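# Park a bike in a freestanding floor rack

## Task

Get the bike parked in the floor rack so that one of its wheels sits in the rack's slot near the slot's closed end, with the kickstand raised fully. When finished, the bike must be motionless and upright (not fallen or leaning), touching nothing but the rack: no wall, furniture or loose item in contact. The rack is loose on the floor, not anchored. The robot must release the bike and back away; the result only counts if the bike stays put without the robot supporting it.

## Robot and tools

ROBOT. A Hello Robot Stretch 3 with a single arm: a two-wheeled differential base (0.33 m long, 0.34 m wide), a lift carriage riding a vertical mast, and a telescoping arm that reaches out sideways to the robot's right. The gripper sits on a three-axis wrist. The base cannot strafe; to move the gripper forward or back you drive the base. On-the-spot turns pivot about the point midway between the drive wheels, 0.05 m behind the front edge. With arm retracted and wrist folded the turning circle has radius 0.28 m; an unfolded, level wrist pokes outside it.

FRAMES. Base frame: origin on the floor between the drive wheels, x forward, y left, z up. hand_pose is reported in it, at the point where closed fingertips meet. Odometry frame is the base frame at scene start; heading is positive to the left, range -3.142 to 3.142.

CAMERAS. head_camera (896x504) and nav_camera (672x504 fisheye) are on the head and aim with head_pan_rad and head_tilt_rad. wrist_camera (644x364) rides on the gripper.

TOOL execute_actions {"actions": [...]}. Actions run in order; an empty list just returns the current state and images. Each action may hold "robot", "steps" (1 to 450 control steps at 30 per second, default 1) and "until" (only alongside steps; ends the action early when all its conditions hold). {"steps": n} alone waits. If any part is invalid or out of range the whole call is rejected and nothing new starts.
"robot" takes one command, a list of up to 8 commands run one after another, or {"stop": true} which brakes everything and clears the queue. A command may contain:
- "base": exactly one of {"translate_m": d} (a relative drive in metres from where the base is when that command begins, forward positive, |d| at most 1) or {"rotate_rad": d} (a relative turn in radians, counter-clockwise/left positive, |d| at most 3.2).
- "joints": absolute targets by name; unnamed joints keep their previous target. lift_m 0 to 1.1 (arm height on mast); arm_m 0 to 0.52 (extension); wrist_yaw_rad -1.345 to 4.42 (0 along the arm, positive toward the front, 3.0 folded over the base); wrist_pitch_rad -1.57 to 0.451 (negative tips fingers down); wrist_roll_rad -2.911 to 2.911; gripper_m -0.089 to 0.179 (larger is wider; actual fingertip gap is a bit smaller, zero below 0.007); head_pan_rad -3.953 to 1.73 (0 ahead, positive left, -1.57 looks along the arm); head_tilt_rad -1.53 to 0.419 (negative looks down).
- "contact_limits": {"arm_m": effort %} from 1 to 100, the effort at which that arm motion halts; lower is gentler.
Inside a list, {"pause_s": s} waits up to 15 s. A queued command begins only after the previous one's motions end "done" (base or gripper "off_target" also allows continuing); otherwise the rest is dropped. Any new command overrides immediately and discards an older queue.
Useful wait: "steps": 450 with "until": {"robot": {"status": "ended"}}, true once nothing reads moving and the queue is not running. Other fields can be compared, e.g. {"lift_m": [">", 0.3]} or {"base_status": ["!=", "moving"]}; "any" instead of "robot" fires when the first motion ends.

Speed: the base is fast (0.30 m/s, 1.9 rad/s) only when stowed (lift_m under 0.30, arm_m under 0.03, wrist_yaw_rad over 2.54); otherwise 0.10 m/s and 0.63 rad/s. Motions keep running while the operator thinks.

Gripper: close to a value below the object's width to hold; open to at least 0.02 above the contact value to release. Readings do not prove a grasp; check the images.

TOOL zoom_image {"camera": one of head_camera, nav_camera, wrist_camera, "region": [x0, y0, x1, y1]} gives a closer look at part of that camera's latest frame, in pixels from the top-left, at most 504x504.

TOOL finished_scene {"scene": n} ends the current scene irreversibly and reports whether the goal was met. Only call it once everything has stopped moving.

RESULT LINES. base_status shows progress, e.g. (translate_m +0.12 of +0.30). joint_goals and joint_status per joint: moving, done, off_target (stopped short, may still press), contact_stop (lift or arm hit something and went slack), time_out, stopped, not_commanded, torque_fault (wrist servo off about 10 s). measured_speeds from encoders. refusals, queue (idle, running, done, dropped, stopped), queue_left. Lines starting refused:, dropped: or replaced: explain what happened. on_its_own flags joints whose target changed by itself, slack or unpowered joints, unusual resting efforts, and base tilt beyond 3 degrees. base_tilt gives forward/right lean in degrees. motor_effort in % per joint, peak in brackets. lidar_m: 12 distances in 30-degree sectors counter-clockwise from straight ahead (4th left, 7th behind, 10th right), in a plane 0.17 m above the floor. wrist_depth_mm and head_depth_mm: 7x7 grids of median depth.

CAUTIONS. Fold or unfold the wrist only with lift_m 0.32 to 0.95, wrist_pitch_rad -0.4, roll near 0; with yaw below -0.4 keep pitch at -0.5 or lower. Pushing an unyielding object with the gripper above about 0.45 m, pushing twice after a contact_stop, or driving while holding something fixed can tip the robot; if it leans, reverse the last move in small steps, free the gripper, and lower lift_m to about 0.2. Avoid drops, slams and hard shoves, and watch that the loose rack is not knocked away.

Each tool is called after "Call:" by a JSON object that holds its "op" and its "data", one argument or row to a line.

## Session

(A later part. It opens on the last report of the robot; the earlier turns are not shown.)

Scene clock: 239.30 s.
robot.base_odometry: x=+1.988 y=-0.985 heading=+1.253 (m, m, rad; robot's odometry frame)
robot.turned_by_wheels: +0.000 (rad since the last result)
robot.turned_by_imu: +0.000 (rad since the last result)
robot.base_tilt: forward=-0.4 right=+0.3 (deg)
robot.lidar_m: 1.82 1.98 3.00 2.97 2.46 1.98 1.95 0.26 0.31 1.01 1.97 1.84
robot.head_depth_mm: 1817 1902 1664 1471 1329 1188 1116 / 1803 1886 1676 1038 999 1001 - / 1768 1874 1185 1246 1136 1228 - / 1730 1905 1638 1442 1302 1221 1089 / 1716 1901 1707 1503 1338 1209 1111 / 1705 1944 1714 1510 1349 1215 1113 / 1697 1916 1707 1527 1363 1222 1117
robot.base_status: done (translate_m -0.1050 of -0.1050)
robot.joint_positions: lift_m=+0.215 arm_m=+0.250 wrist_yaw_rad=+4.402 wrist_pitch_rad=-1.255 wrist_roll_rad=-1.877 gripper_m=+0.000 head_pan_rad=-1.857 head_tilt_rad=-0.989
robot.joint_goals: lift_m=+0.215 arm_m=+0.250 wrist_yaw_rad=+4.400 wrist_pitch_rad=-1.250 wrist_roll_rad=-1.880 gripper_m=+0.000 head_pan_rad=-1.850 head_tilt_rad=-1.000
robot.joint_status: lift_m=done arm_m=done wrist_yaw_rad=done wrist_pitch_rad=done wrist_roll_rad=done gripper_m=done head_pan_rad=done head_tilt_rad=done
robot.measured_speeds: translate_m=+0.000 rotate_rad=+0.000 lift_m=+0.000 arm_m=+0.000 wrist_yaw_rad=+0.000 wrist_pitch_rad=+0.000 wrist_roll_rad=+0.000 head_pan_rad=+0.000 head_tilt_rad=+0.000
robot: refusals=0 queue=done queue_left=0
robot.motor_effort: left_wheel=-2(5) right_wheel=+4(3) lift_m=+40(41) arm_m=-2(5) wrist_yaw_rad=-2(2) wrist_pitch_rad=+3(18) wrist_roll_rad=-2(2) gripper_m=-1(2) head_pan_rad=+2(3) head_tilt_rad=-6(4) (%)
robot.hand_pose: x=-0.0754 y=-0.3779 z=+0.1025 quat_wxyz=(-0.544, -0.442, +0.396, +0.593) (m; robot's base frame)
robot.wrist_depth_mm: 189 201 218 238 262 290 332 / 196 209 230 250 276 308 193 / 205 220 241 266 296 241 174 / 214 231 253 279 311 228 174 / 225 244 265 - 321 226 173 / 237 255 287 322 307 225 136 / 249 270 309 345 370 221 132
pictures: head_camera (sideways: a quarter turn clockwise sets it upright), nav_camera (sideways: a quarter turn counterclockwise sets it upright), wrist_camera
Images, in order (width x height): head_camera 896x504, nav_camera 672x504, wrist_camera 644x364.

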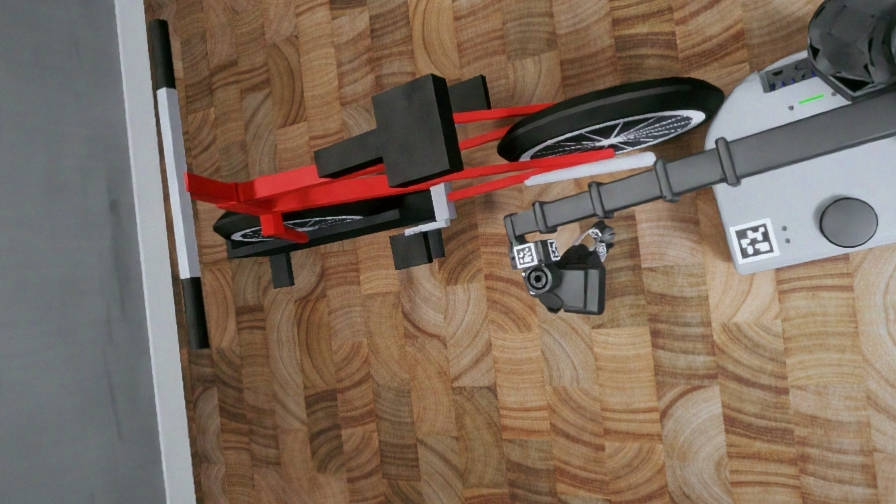

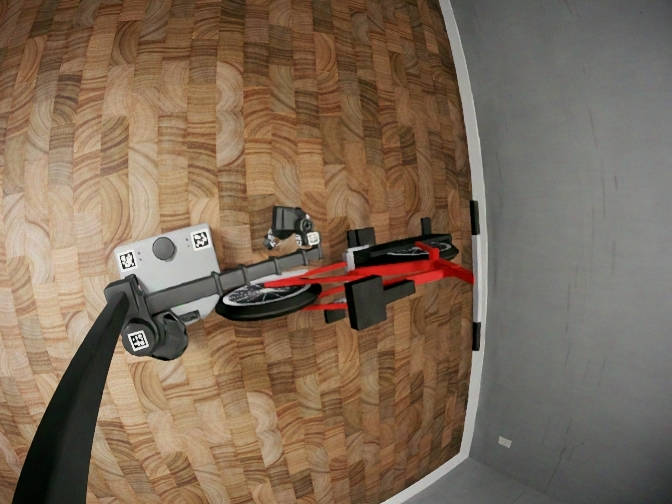

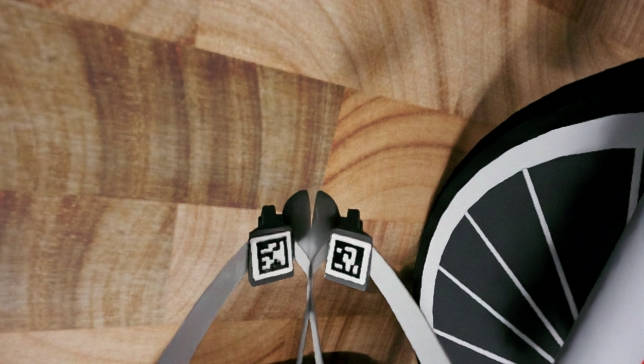

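Call:
{"op": "execute_actions", "data": {
  "actions": [
    {"robot": {"joints": {"lift_m": 0.53, "head_tilt_rad": -0.85}}, "steps": 300, "until": {"robot": {"lift_m": [">", 0.5]}}},
    {"robot": {"joints": {"wrist_pitch_rad": -0.55, "arm_m": 0.29}}, "steps": 300, "until": {"robot": {"status": "ended"}}}
  ]
}}

Scene clock: 244.07 s.
robot.base_odometry: x=+1.988 y=-0.985 heading=+1.253 (m, m, rad; robot's odometry frame)
robot.turned_by_wheels: +0.000 (rad since the last result)
robot.turned_by_imu: -0.001 (rad since the last result)
robot.base_tilt: forward=-0.5 right=+0.4 (deg)
robot.lidar_m: 1.81 1.98 3.00 2.97 2.46 1.98 1.96 0.25 0.31 1.00 1.96 1.84
robot.head_depth_mm: 1685 1996 1884 1626 1398 1231 1103 / 1671 1988 1886 1636 1099 903 - / 1658 1952 1802 1048 1014 1226 1147 / 1638 1922 1795 1689 1371 1246 1137 / 1619 1903 1932 1689 1383 1255 1119 / 1609 1868 2002 1662 1438 1255 1119 / 1579 1864 1996 1672 1443 1269 1124
robot.base_status: done (translate_m -0.1050 of -0.1050)
robot.joint_positions: lift_m=+0.530 arm_m=+0.290 wrist_yaw_rad=+4.402 wrist_pitch_rad=-0.569 wrist_roll_rad=-1.877 gripper_m=+0.000 head_pan_rad=-1.857 head_tilt_rad=-0.853
robot.joint_goals: lift_m=+0.530 arm_m=+0.290 wrist_yaw_rad=+4.400 wrist_pitch_rad=-0.550 wrist_roll_rad=-1.880 gripper_m=+0.000 head_pan_rad=-1.850 head_tilt_rad=-0.850
robot.joint_status: lift_m=done arm_m=done wrist_yaw_rad=done wrist_pitch_rad=done wrist_roll_rad=done gripper_m=done head_pan_rad=done head_tilt_rad=done
robot.measured_speeds: translate_m=+0.000 rotate_rad=+0.000 lift_m=+0.000 arm_m=+0.000 wrist_yaw_rad=+0.000 wrist_pitch_rad=+0.000 wrist_roll_rad=+0.000 head_pan_rad=+0.000 head_tilt_rad=+0.000
robot: refusals=0 queue=done queue_left=0
robot.motor_effort: left_wheel=-3(3) right_wheel=+3(3) lift_m=+41(39) arm_m=+2(3) wrist_yaw_rad=-2(1) wrist_pitch_rad=+9(10) wrist_roll_rad=-2(2) gripper_m=-3(3) head_pan_rad=+3(3) head_tilt_rad=+2(16) (%)
robot.hand_pose: x=-0.2147 y=-0.3729 z=+0.5103 quat_wxyz=(-0.593, -0.282, +0.138, +0.741) (m; robot's base frame)
robot.wrist_depth_mm: 282 247 610 101 89 179 - / 293 250 732 105 95 - - / 313 263 810 110 116 - - / 367 284 874 - - - - / 405 305 947 - - - - / - 731 - - - - - / - 871 - - - - -
pictures: head_camera (sideways: a quarter turn clockwise sets it upright), nav_camera (sideways: a quarter turn counterclockwise sets it upright), wrist_camera
Images, in order (width x height): head_camera 896x504, nav_camera 672x504, wrist_camera 644x364.

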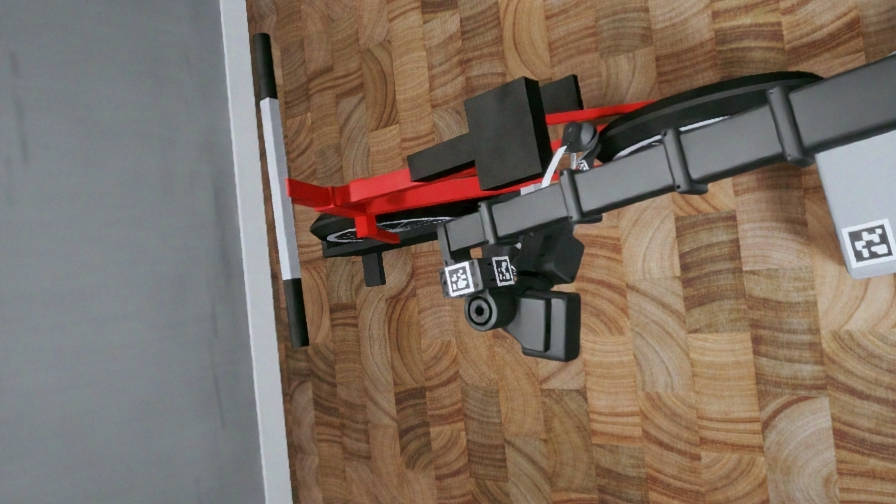

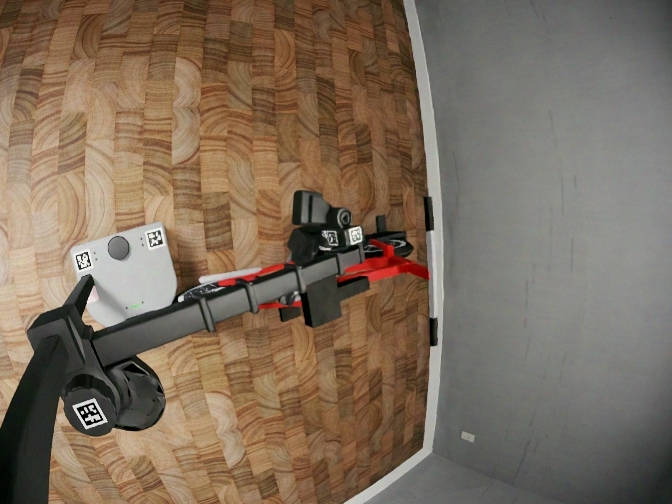

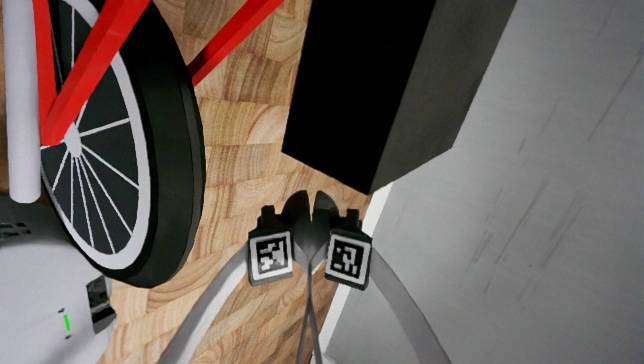

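Call:
{"op": "execute_actions", "data": {
  "actions": [
    {"robot": [{"joints": {"lift_m": 0.563, "arm_m": 0.3}}, {"joints": {"arm_m": 0.38}, "contact_limits": {"arm_m": 15}}], "steps": 300, "until": {"robot": {"status": "ended"}}}
  ]
}}

Scene clock: 247.00 s.
robot.base_odometry: x=+1.988 y=-0.985 heading=+1.253 (m, m, rad; robot's odometry frame)
robot.turned_by_wheels: +0.000 (rad since the last result)
robot.turned_by_imu: +0.000 (rad since the last result)
robot.base_tilt: forward=-0.4 right=+0.4 (deg)
robot.lidar_m: 1.82 1.98 3.00 2.97 2.46 1.97 1.96 0.30 0.31 1.00 1.96 1.84
robot.head_depth_mm: 1692 1993 1938 1621 1406 1232 1101 / 1662 1913 1936 1559 1356 1053 - / 1653 1904 1900 972 1112 1225 1149 / 1631 1936 1865 - 1419 1250 1132 / 1618 1897 1915 1549 1437 1250 1121 / 1609 1873 1987 1673 1446 1258 1122 / 1585 1852 1999 1667 1447 1264 1126
robot.base_status: done (translate_m -0.1050 of -0.1050)
robot.joint_positions: lift_m=+0.563 arm_m=+0.380 wrist_yaw_rad=+4.398 wrist_pitch_rad=-0.560 wrist_roll_rad=-1.877 gripper_m=+0.000 head_pan_rad=-1.857 head_tilt_rad=-0.853
robot.joint_goals: lift_m=+0.563 arm_m=+0.380 wrist_yaw_rad=+4.400 wrist_pitch_rad=-0.550 wrist_roll_rad=-1.880 gripper_m=+0.000 head_pan_rad=-1.850 head_tilt_rad=-0.850
robot.joint_status: lift_m=done arm_m=done wrist_yaw_rad=done wrist_pitch_rad=done wrist_roll_rad=done gripper_m=done head_pan_rad=done head_tilt_rad=done
robot.measured_speeds: translate_m=+0.000 rotate_rad=+0.000 lift_m=+0.000 arm_m=+0.000 wrist_yaw_rad=+0.000 wrist_pitch_rad=+0.000 wrist_roll_rad=+0.000 head_pan_rad=+0.000 head_tilt_rad=+0.000
robot: refusals=0 queue=done queue_left=0
robot.motor_effort: left_wheel=-3(6) right_wheel=+4(9) lift_m=+41(45) arm_m=+1(5) wrist_yaw_rad=+2(31) wrist_pitch_rad=+5(9) wrist_roll_rad=-2(2) gripper_m=-2(3) head_pan_rad=+2(3) head_tilt_rad=+2(2) (%)
robot.contact_limits: arm_m 15 (drawing in: default 15, maximum 25; extending or still: default 21, maximum 34)
robot.hand_pose: x=-0.2157 y=-0.4616 z=+0.5450 quat_wxyz=(-0.592, -0.280, +0.135, +0.744) (m; robot's base frame)
robot.wrist_depth_mm: 298 274 272 110 161 - - / 309 275 317 118 195 - - / 333 281 140 130 - - - / 397 299 926 - - - - / 446 334 - - - - - / - 841 - - - - - / - 901 - - - - -
pictures: head_camera (sideways: a quarter turn clockwise sets it upright), nav_camera (sideways: a quarter turn counterclockwise sets it upright), wrist_camera
Images, in order (width x height): head_camera 896x504, nav_camera 672x504, wrist_camera 644x364.

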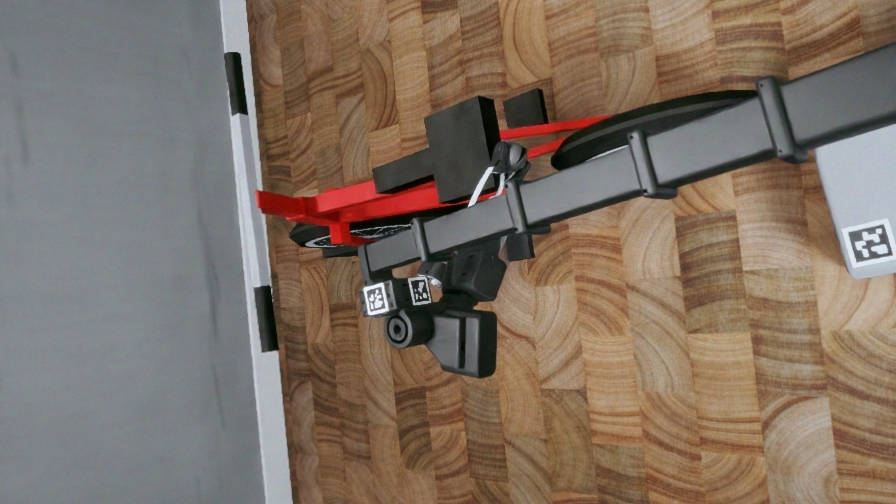

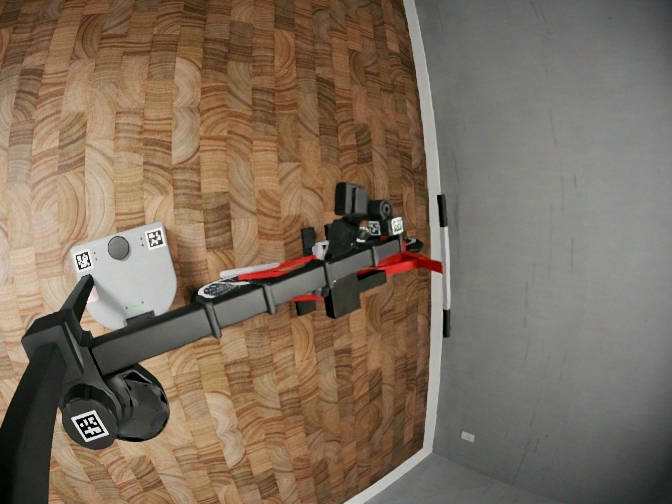

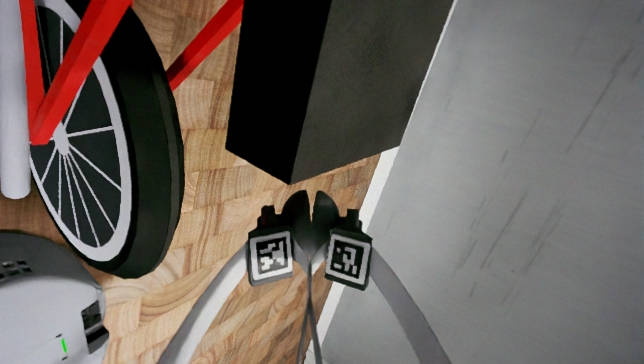

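Call:
{"op": "execute_actions", "data": {
  "actions": [
    {"robot": {"joints": {"arm_m": 0.405}, "contact_limits": {"arm_m": 8}}, "steps": 300, "until": {"robot": {"status": "ended"}}}
  ]
}}

Scene clock: 248.33 s.
robot.base_odometry: x=+1.988 y=-0.985 heading=+1.253 (m, m, rad; robot's odometry frame)
robot.turned_by_wheels: +0.000 (rad since the last result)
robot.turned_by_imu: +0.000 (rad since the last result)
robot.base_tilt: forward=-0.5 right=+0.5 (deg)
robot.lidar_m: 1.82 1.98 3.00 2.97 2.46 1.98 1.96 0.31 0.31 1.00 1.96 1.84
robot.head_depth_mm: 1691 1990 1915 1629 1404 1236 1102 / 1661 1942 1936 1554 1355 1185 - / 1660 1884 1887 977 1286 1226 1149 / 1639 1870 1955 - 1428 1248 1131 / 1625 1896 1962 1580 1430 1257 1121 / 1592 1883 2002 1669 1438 1260 1121 / 1584 1848 2002 1676 1442 1266 1129
robot.base_status: done (translate_m -0.1050 of -0.1050)
robot.joint_positions: lift_m=+0.563 arm_m=+0.405 wrist_yaw_rad=+4.391 wrist_pitch_rad=-0.558 wrist_roll_rad=-1.877 gripper_m=+0.000 head_pan_rad=-1.857 head_tilt_rad=-0.853
robot.joint_goals: lift_m=+0.563 arm_m=+0.405 wrist_yaw_rad=+4.400 wrist_pitch_rad=-0.550 wrist_roll_rad=-1.880 gripper_m=+0.000 head_pan_rad=-1.850 head_tilt_rad=-0.850
robot.joint_status: lift_m=done arm_m=done wrist_yaw_rad=done wrist_pitch_rad=done wrist_roll_rad=done gripper_m=done head_pan_rad=done head_tilt_rad=done
robot.measured_speeds: translate_m=+0.000 rotate_rad=+0.000 lift_m=+0.000 arm_m=+0.000 wrist_yaw_rad=+0.000 wrist_pitch_rad=+0.000 wrist_roll_rad=+0.000 head_pan_rad=+0.000 head_tilt_rad=+0.000
robot: refusals=0 queue=done queue_left=0
robot.motor_effort: left_wheel=-4(5) right_wheel=+6(7) lift_m=+41(40) arm_m=+3(3) wrist_yaw_rad=+7(18) wrist_pitch_rad=+4(5) wrist_roll_rad=-2(2) gripper_m=-2(2) head_pan_rad=+3(2) head_tilt_rad=+2(2) (%)
robot.contact_limits: arm_m 8 (drawing in: default 15, maximum 25; extending or still: default 21, maximum 34)
robot.hand_pose: x=-0.2157 y=-0.4852 z=+0.5455 quat_wxyz=(-0.590, -0.279, +0.135, +0.746) (m; robot's base frame)
robot.wrist_depth_mm: 299 286 272 110 161 - - / 318 276 302 119 196 - - / 331 289 142 131 - - - / 384 301 822 152 - - - / 541 331 - - - - - / - 785 - - - - - / - 919 - - - - -
pictures: head_camera (sideways: a quarter turn clockwise sets it upright), nav_camera (sideways: a quarter turn counterclockwise sets it upright), wrist_camera
Images, in order (width x height): head_camera 896x504, nav_camera 672x504, wrist_camera 644x364.

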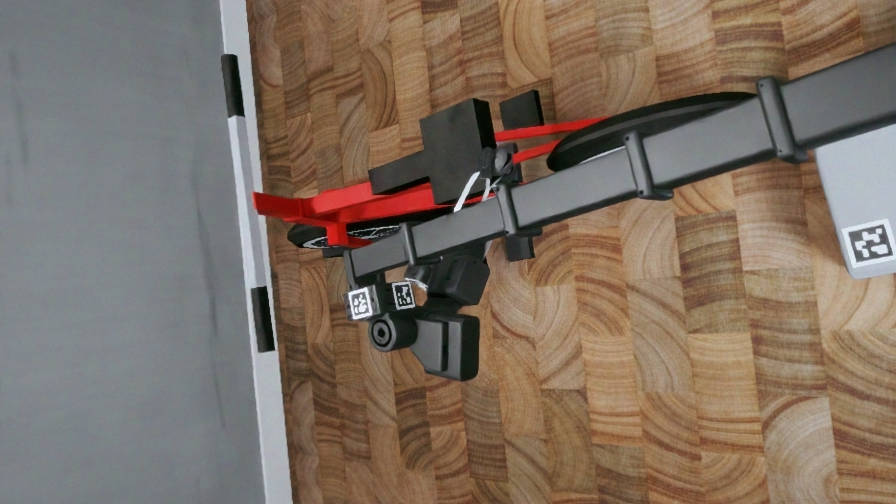

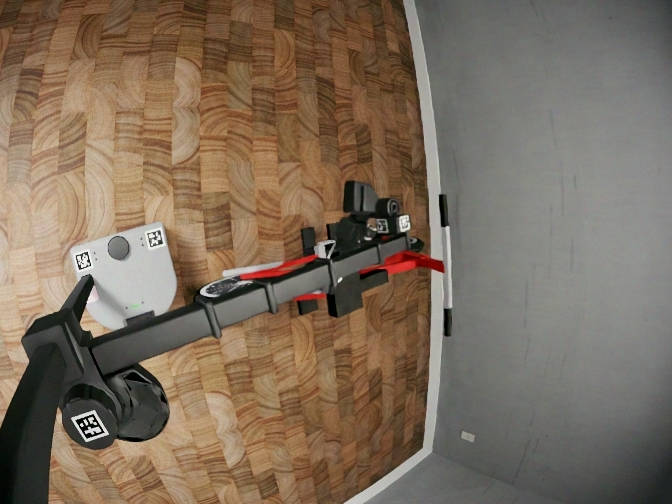

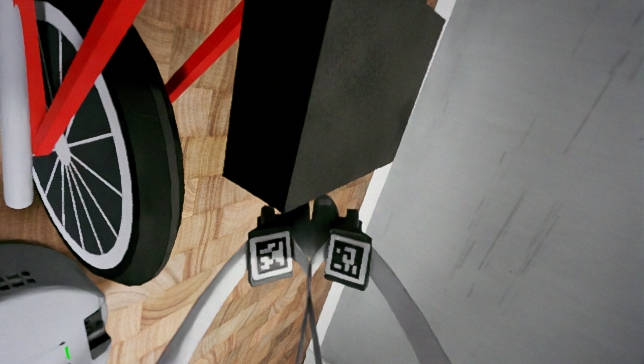

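Call:
{"op": "execute_actions", "data": {
  "actions": [
    {"robot": {"joints": {"arm_m": 0.415}, "contact_limits": {"arm_m": 8}}, "steps": 300, "until": {"robot": {"status": "ended"}}}
  ]
}}

Scene clock: 249.27 s.
robot.base_odometry: x=+1.988 y=-0.985 heading=+1.253 (m, m, rad; robot's odometry frame)
robot.turned_by_wheels: +0.000 (rad since the last result)
robot.turned_by_imu: +0.000 (rad since the last result)
robot.base_tilt: forward=-0.5 right=+0.5 (deg)
robot.lidar_m: 1.82 1.98 3.01 2.98 2.46 1.97 1.96 0.32 0.31 1.00 1.96 1.83
robot.head_depth_mm: 1690 1996 1938 1624 1403 1234 1106 / 1666 1929 1935 1596 1372 1188 - / 1659 1896 1901 970 1291 1222 1145 / 1634 1876 1961 1549 1422 1248 1130 / 1619 1920 1960 1588 1431 1257 1119 / 1599 1881 2004 1670 1443 1262 1123 / 1589 1842 1997 1673 1442 1268 1119
robot.base_status: done (translate_m -0.1050 of -0.1050)
robot.joint_positions: lift_m=+0.563 arm_m=+0.415 wrist_yaw_rad=+4.377 wrist_pitch_rad=-0.555 wrist_roll_rad=-1.877 gripper_m=+0.000 head_pan_rad=-1.857 head_tilt_rad=-0.853
robot.joint_goals: lift_m=+0.563 arm_m=+0.415 wrist_yaw_rad=+4.400 wrist_pitch_rad=-0.550 wrist_roll_rad=-1.880 gripper_m=+0.000 head_pan_rad=-1.850 head_tilt_rad=-0.850
robot.joint_status: lift_m=done arm_m=done wrist_yaw_rad=done wrist_pitch_rad=done wrist_roll_rad=done gripper_m=done head_pan_rad=done head_tilt_rad=done
robot.measured_speeds: translate_m=+0.000 rotate_rad=+0.000 lift_m=+0.000 arm_m=+0.000 wrist_yaw_rad=+0.000 wrist_pitch_rad=+0.000 wrist_roll_rad=+0.000 head_pan_rad=+0.000 head_tilt_rad=+0.000
robot: refusals=0 queue=done queue_left=0
robot.on_its_own: wrist_yaw_rad is at rest, and its effort (+19) is outside its rest range (-12 to +12)
robot.motor_effort: left_wheel=-5(5) right_wheel=+8(8) lift_m=+41(41) arm_m=+4(3) wrist_yaw_rad=+19(20) wrist_pitch_rad=+3(4) wrist_roll_rad=-2(2) gripper_m=-1(1) head_pan_rad=+3(3) head_tilt_rad=+2(1) (%)
robot.contact_limits: arm_m 8 (drawing in: default 15, maximum 25; extending or still: default 21, maximum 34)
robot.hand_pose: x=-0.2151 y=-0.4920 z=+0.5461 quat_wxyz=(-0.584, -0.277, +0.136, +0.751) (m; robot's base frame)
robot.wrist_depth_mm: 300 302 276 110 162 - - / 317 280 305 118 197 - - / 332 286 140 131 - - - / 377 302 834 152 - - - / 541 333 - - - - - / - 835 - - - - - / - 931 - - - - -
pictures: head_camera (sideways: a quarter turn clockwise sets it upright), nav_camera (sideways: a quarter turn counterclockwise sets it upright), wrist_camera
Images, in order (width x height): head_camera 896x504, nav_camera 672x504, wrist_camera 644x364.

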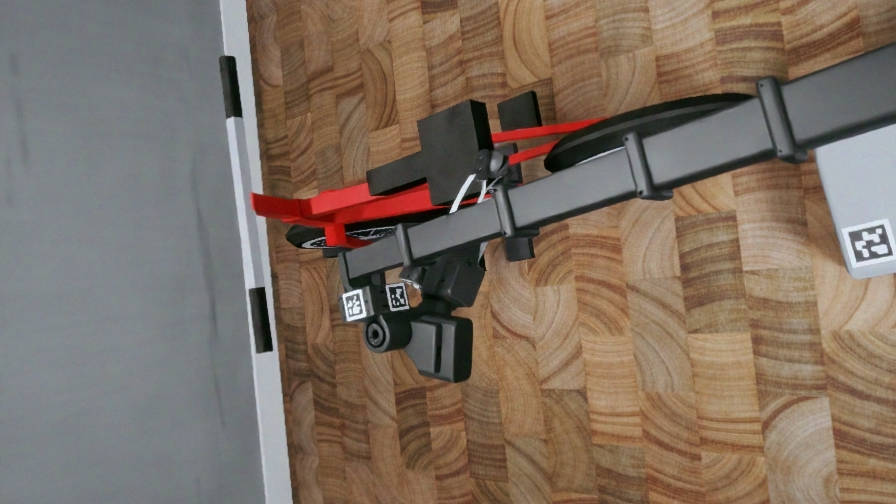

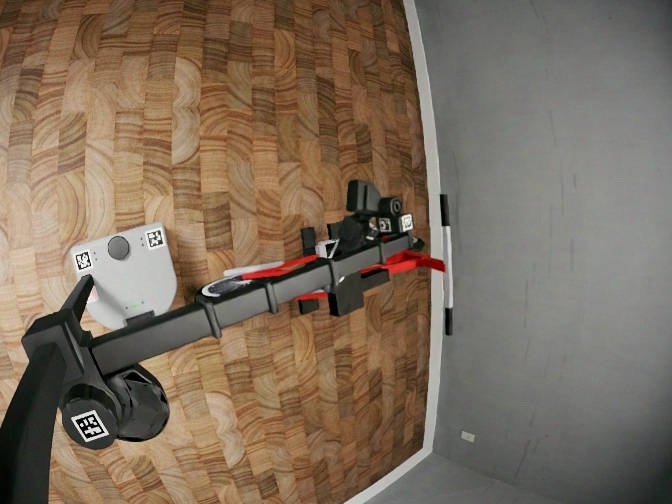

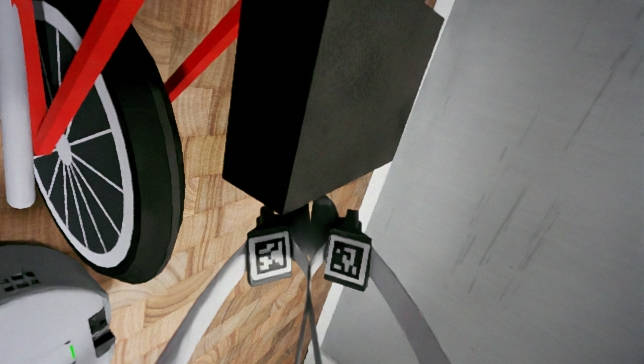

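Call:
{"op": "execute_actions", "data": {
  "actions": [
    {"robot": {"joints": {"arm_m": 0.1, "head_pan_rad": -2.15, "head_tilt_rad": -0.8}}, "steps": 300, "until": {"robot": {"arm_m": ["<", 0.39]}}},
    {"robot": {"base": {"translate_m": 0.35}}, "steps": 300, "until": {"robot": {"status": "ended"}}}
  ]
}}

Scene clock: 254.67 s.
robot.base_odometry: x=+2.098 y=-0.653 heading=+1.253 (m, m, rad; robot's odometry frame)
robot.turned_by_wheels: +0.000 (rad since the last result)
robot.turned_by_imu: +0.002 (rad since the last result)
robot.base_tilt: forward=-0.4 right=+0.4 (deg)
robot.lidar_m: 1.47 1.61 2.46 2.92 2.86 2.33 2.30 0.61 1.11 1.85 1.85 1.49
robot.head_depth_mm: 2030 2323 2062 1671 1113 1231 1119 / 1947 2240 2068 1176 1301 1263 1136 / 1849 2117 1390 1550 1461 1322 - / 1781 2010 1715 1670 1461 - 1132 / 1708 1977 2101 1730 1466 - 1106 / 1631 1860 2048 1745 1469 1309 1118 / 1568 1809 2011 1743 1481 1288 1136
robot.base_status: done (translate_m +0.3500 of +0.3500)
robot.joint_positions: lift_m=+0.563 arm_m=+0.100 wrist_yaw_rad=+4.398 wrist_pitch_rad=-0.561 wrist_roll_rad=-1.877 gripper_m=+0.000 head_pan_rad=-2.143 head_tilt_rad=-0.803
robot.joint_goals: lift_m=+0.563 arm_m=+0.100 wrist_yaw_rad=+4.400 wrist_pitch_rad=-0.550 wrist_roll_rad=-1.880 gripper_m=+0.000 head_pan_rad=-2.150 head_tilt_rad=-0.800
robot.joint_status: lift_m=done arm_m=done wrist_yaw_rad=done wrist_pitch_rad=done wrist_roll_rad=done gripper_m=done head_pan_rad=done head_tilt_rad=done
robot.measured_speeds: translate_m=+0.000 rotate_rad=+0.000 lift_m=+0.000 arm_m=+0.000 wrist_yaw_rad=+0.000 wrist_pitch_rad=+0.000 wrist_roll_rad=+0.000 head_pan_rad=+0.000 head_tilt_rad=+0.000
robot: refusals=0 queue=done queue_left=0
robot.motor_effort: left_wheel=-3(6) right_wheel=+3(7) lift_m=+41(41) arm_m=-2(4) wrist_yaw_rad=+2(19) wrist_pitch_rad=+5(5) wrist_roll_rad=-2(2) gripper_m=-2(3) head_pan_rad=-3(21) head_tilt_rad=+1(9) (%)
robot.hand_pose: x=-0.2156 y=-0.1821 z=+0.5449 quat_wxyz=(-0.592, -0.280, +0.135, +0.744) (m; robot's base frame)
robot.wrist_depth_mm: 470 571 651 533 - - - / 494 602 793 - - - - / 544 649 873 - - - - / - 681 920 - - - - / - 765 - - - - - / 683 839 - - - - - / 680 878 - - - - -
pictures: head_camera (sideways: a quarter turn clockwise sets it upright), nav_camera (sideways: a quarter turn counterclockwise sets it upright), wrist_camera
Images, in order (width x height): head_camera 896x504, nav_camera 672x504, wrist_camera 644x364.

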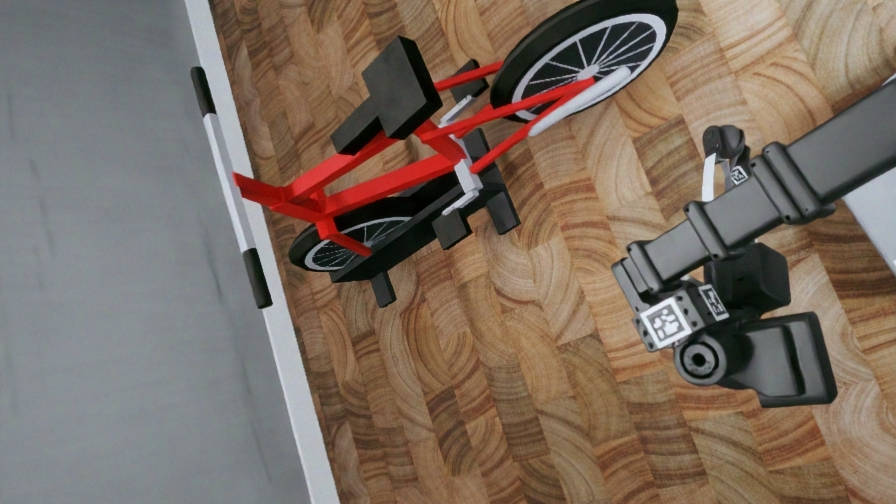

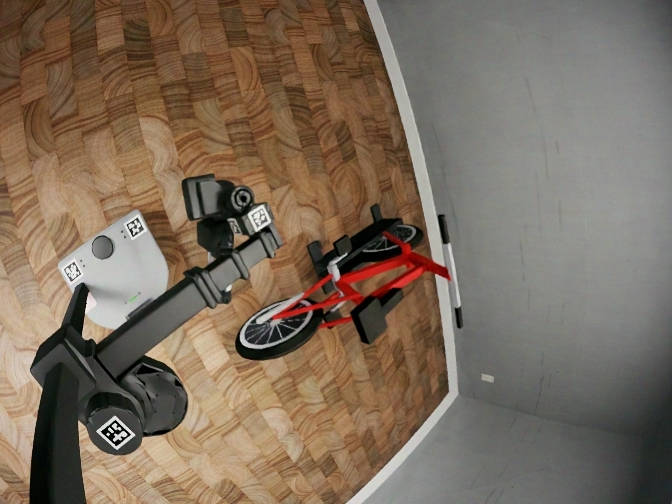

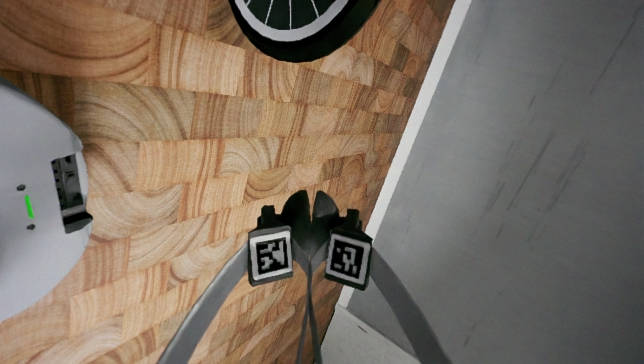

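Call:
{"op": "finished_scene", "data": {
  "scene": 1
}}

The scene is finished: the task was done.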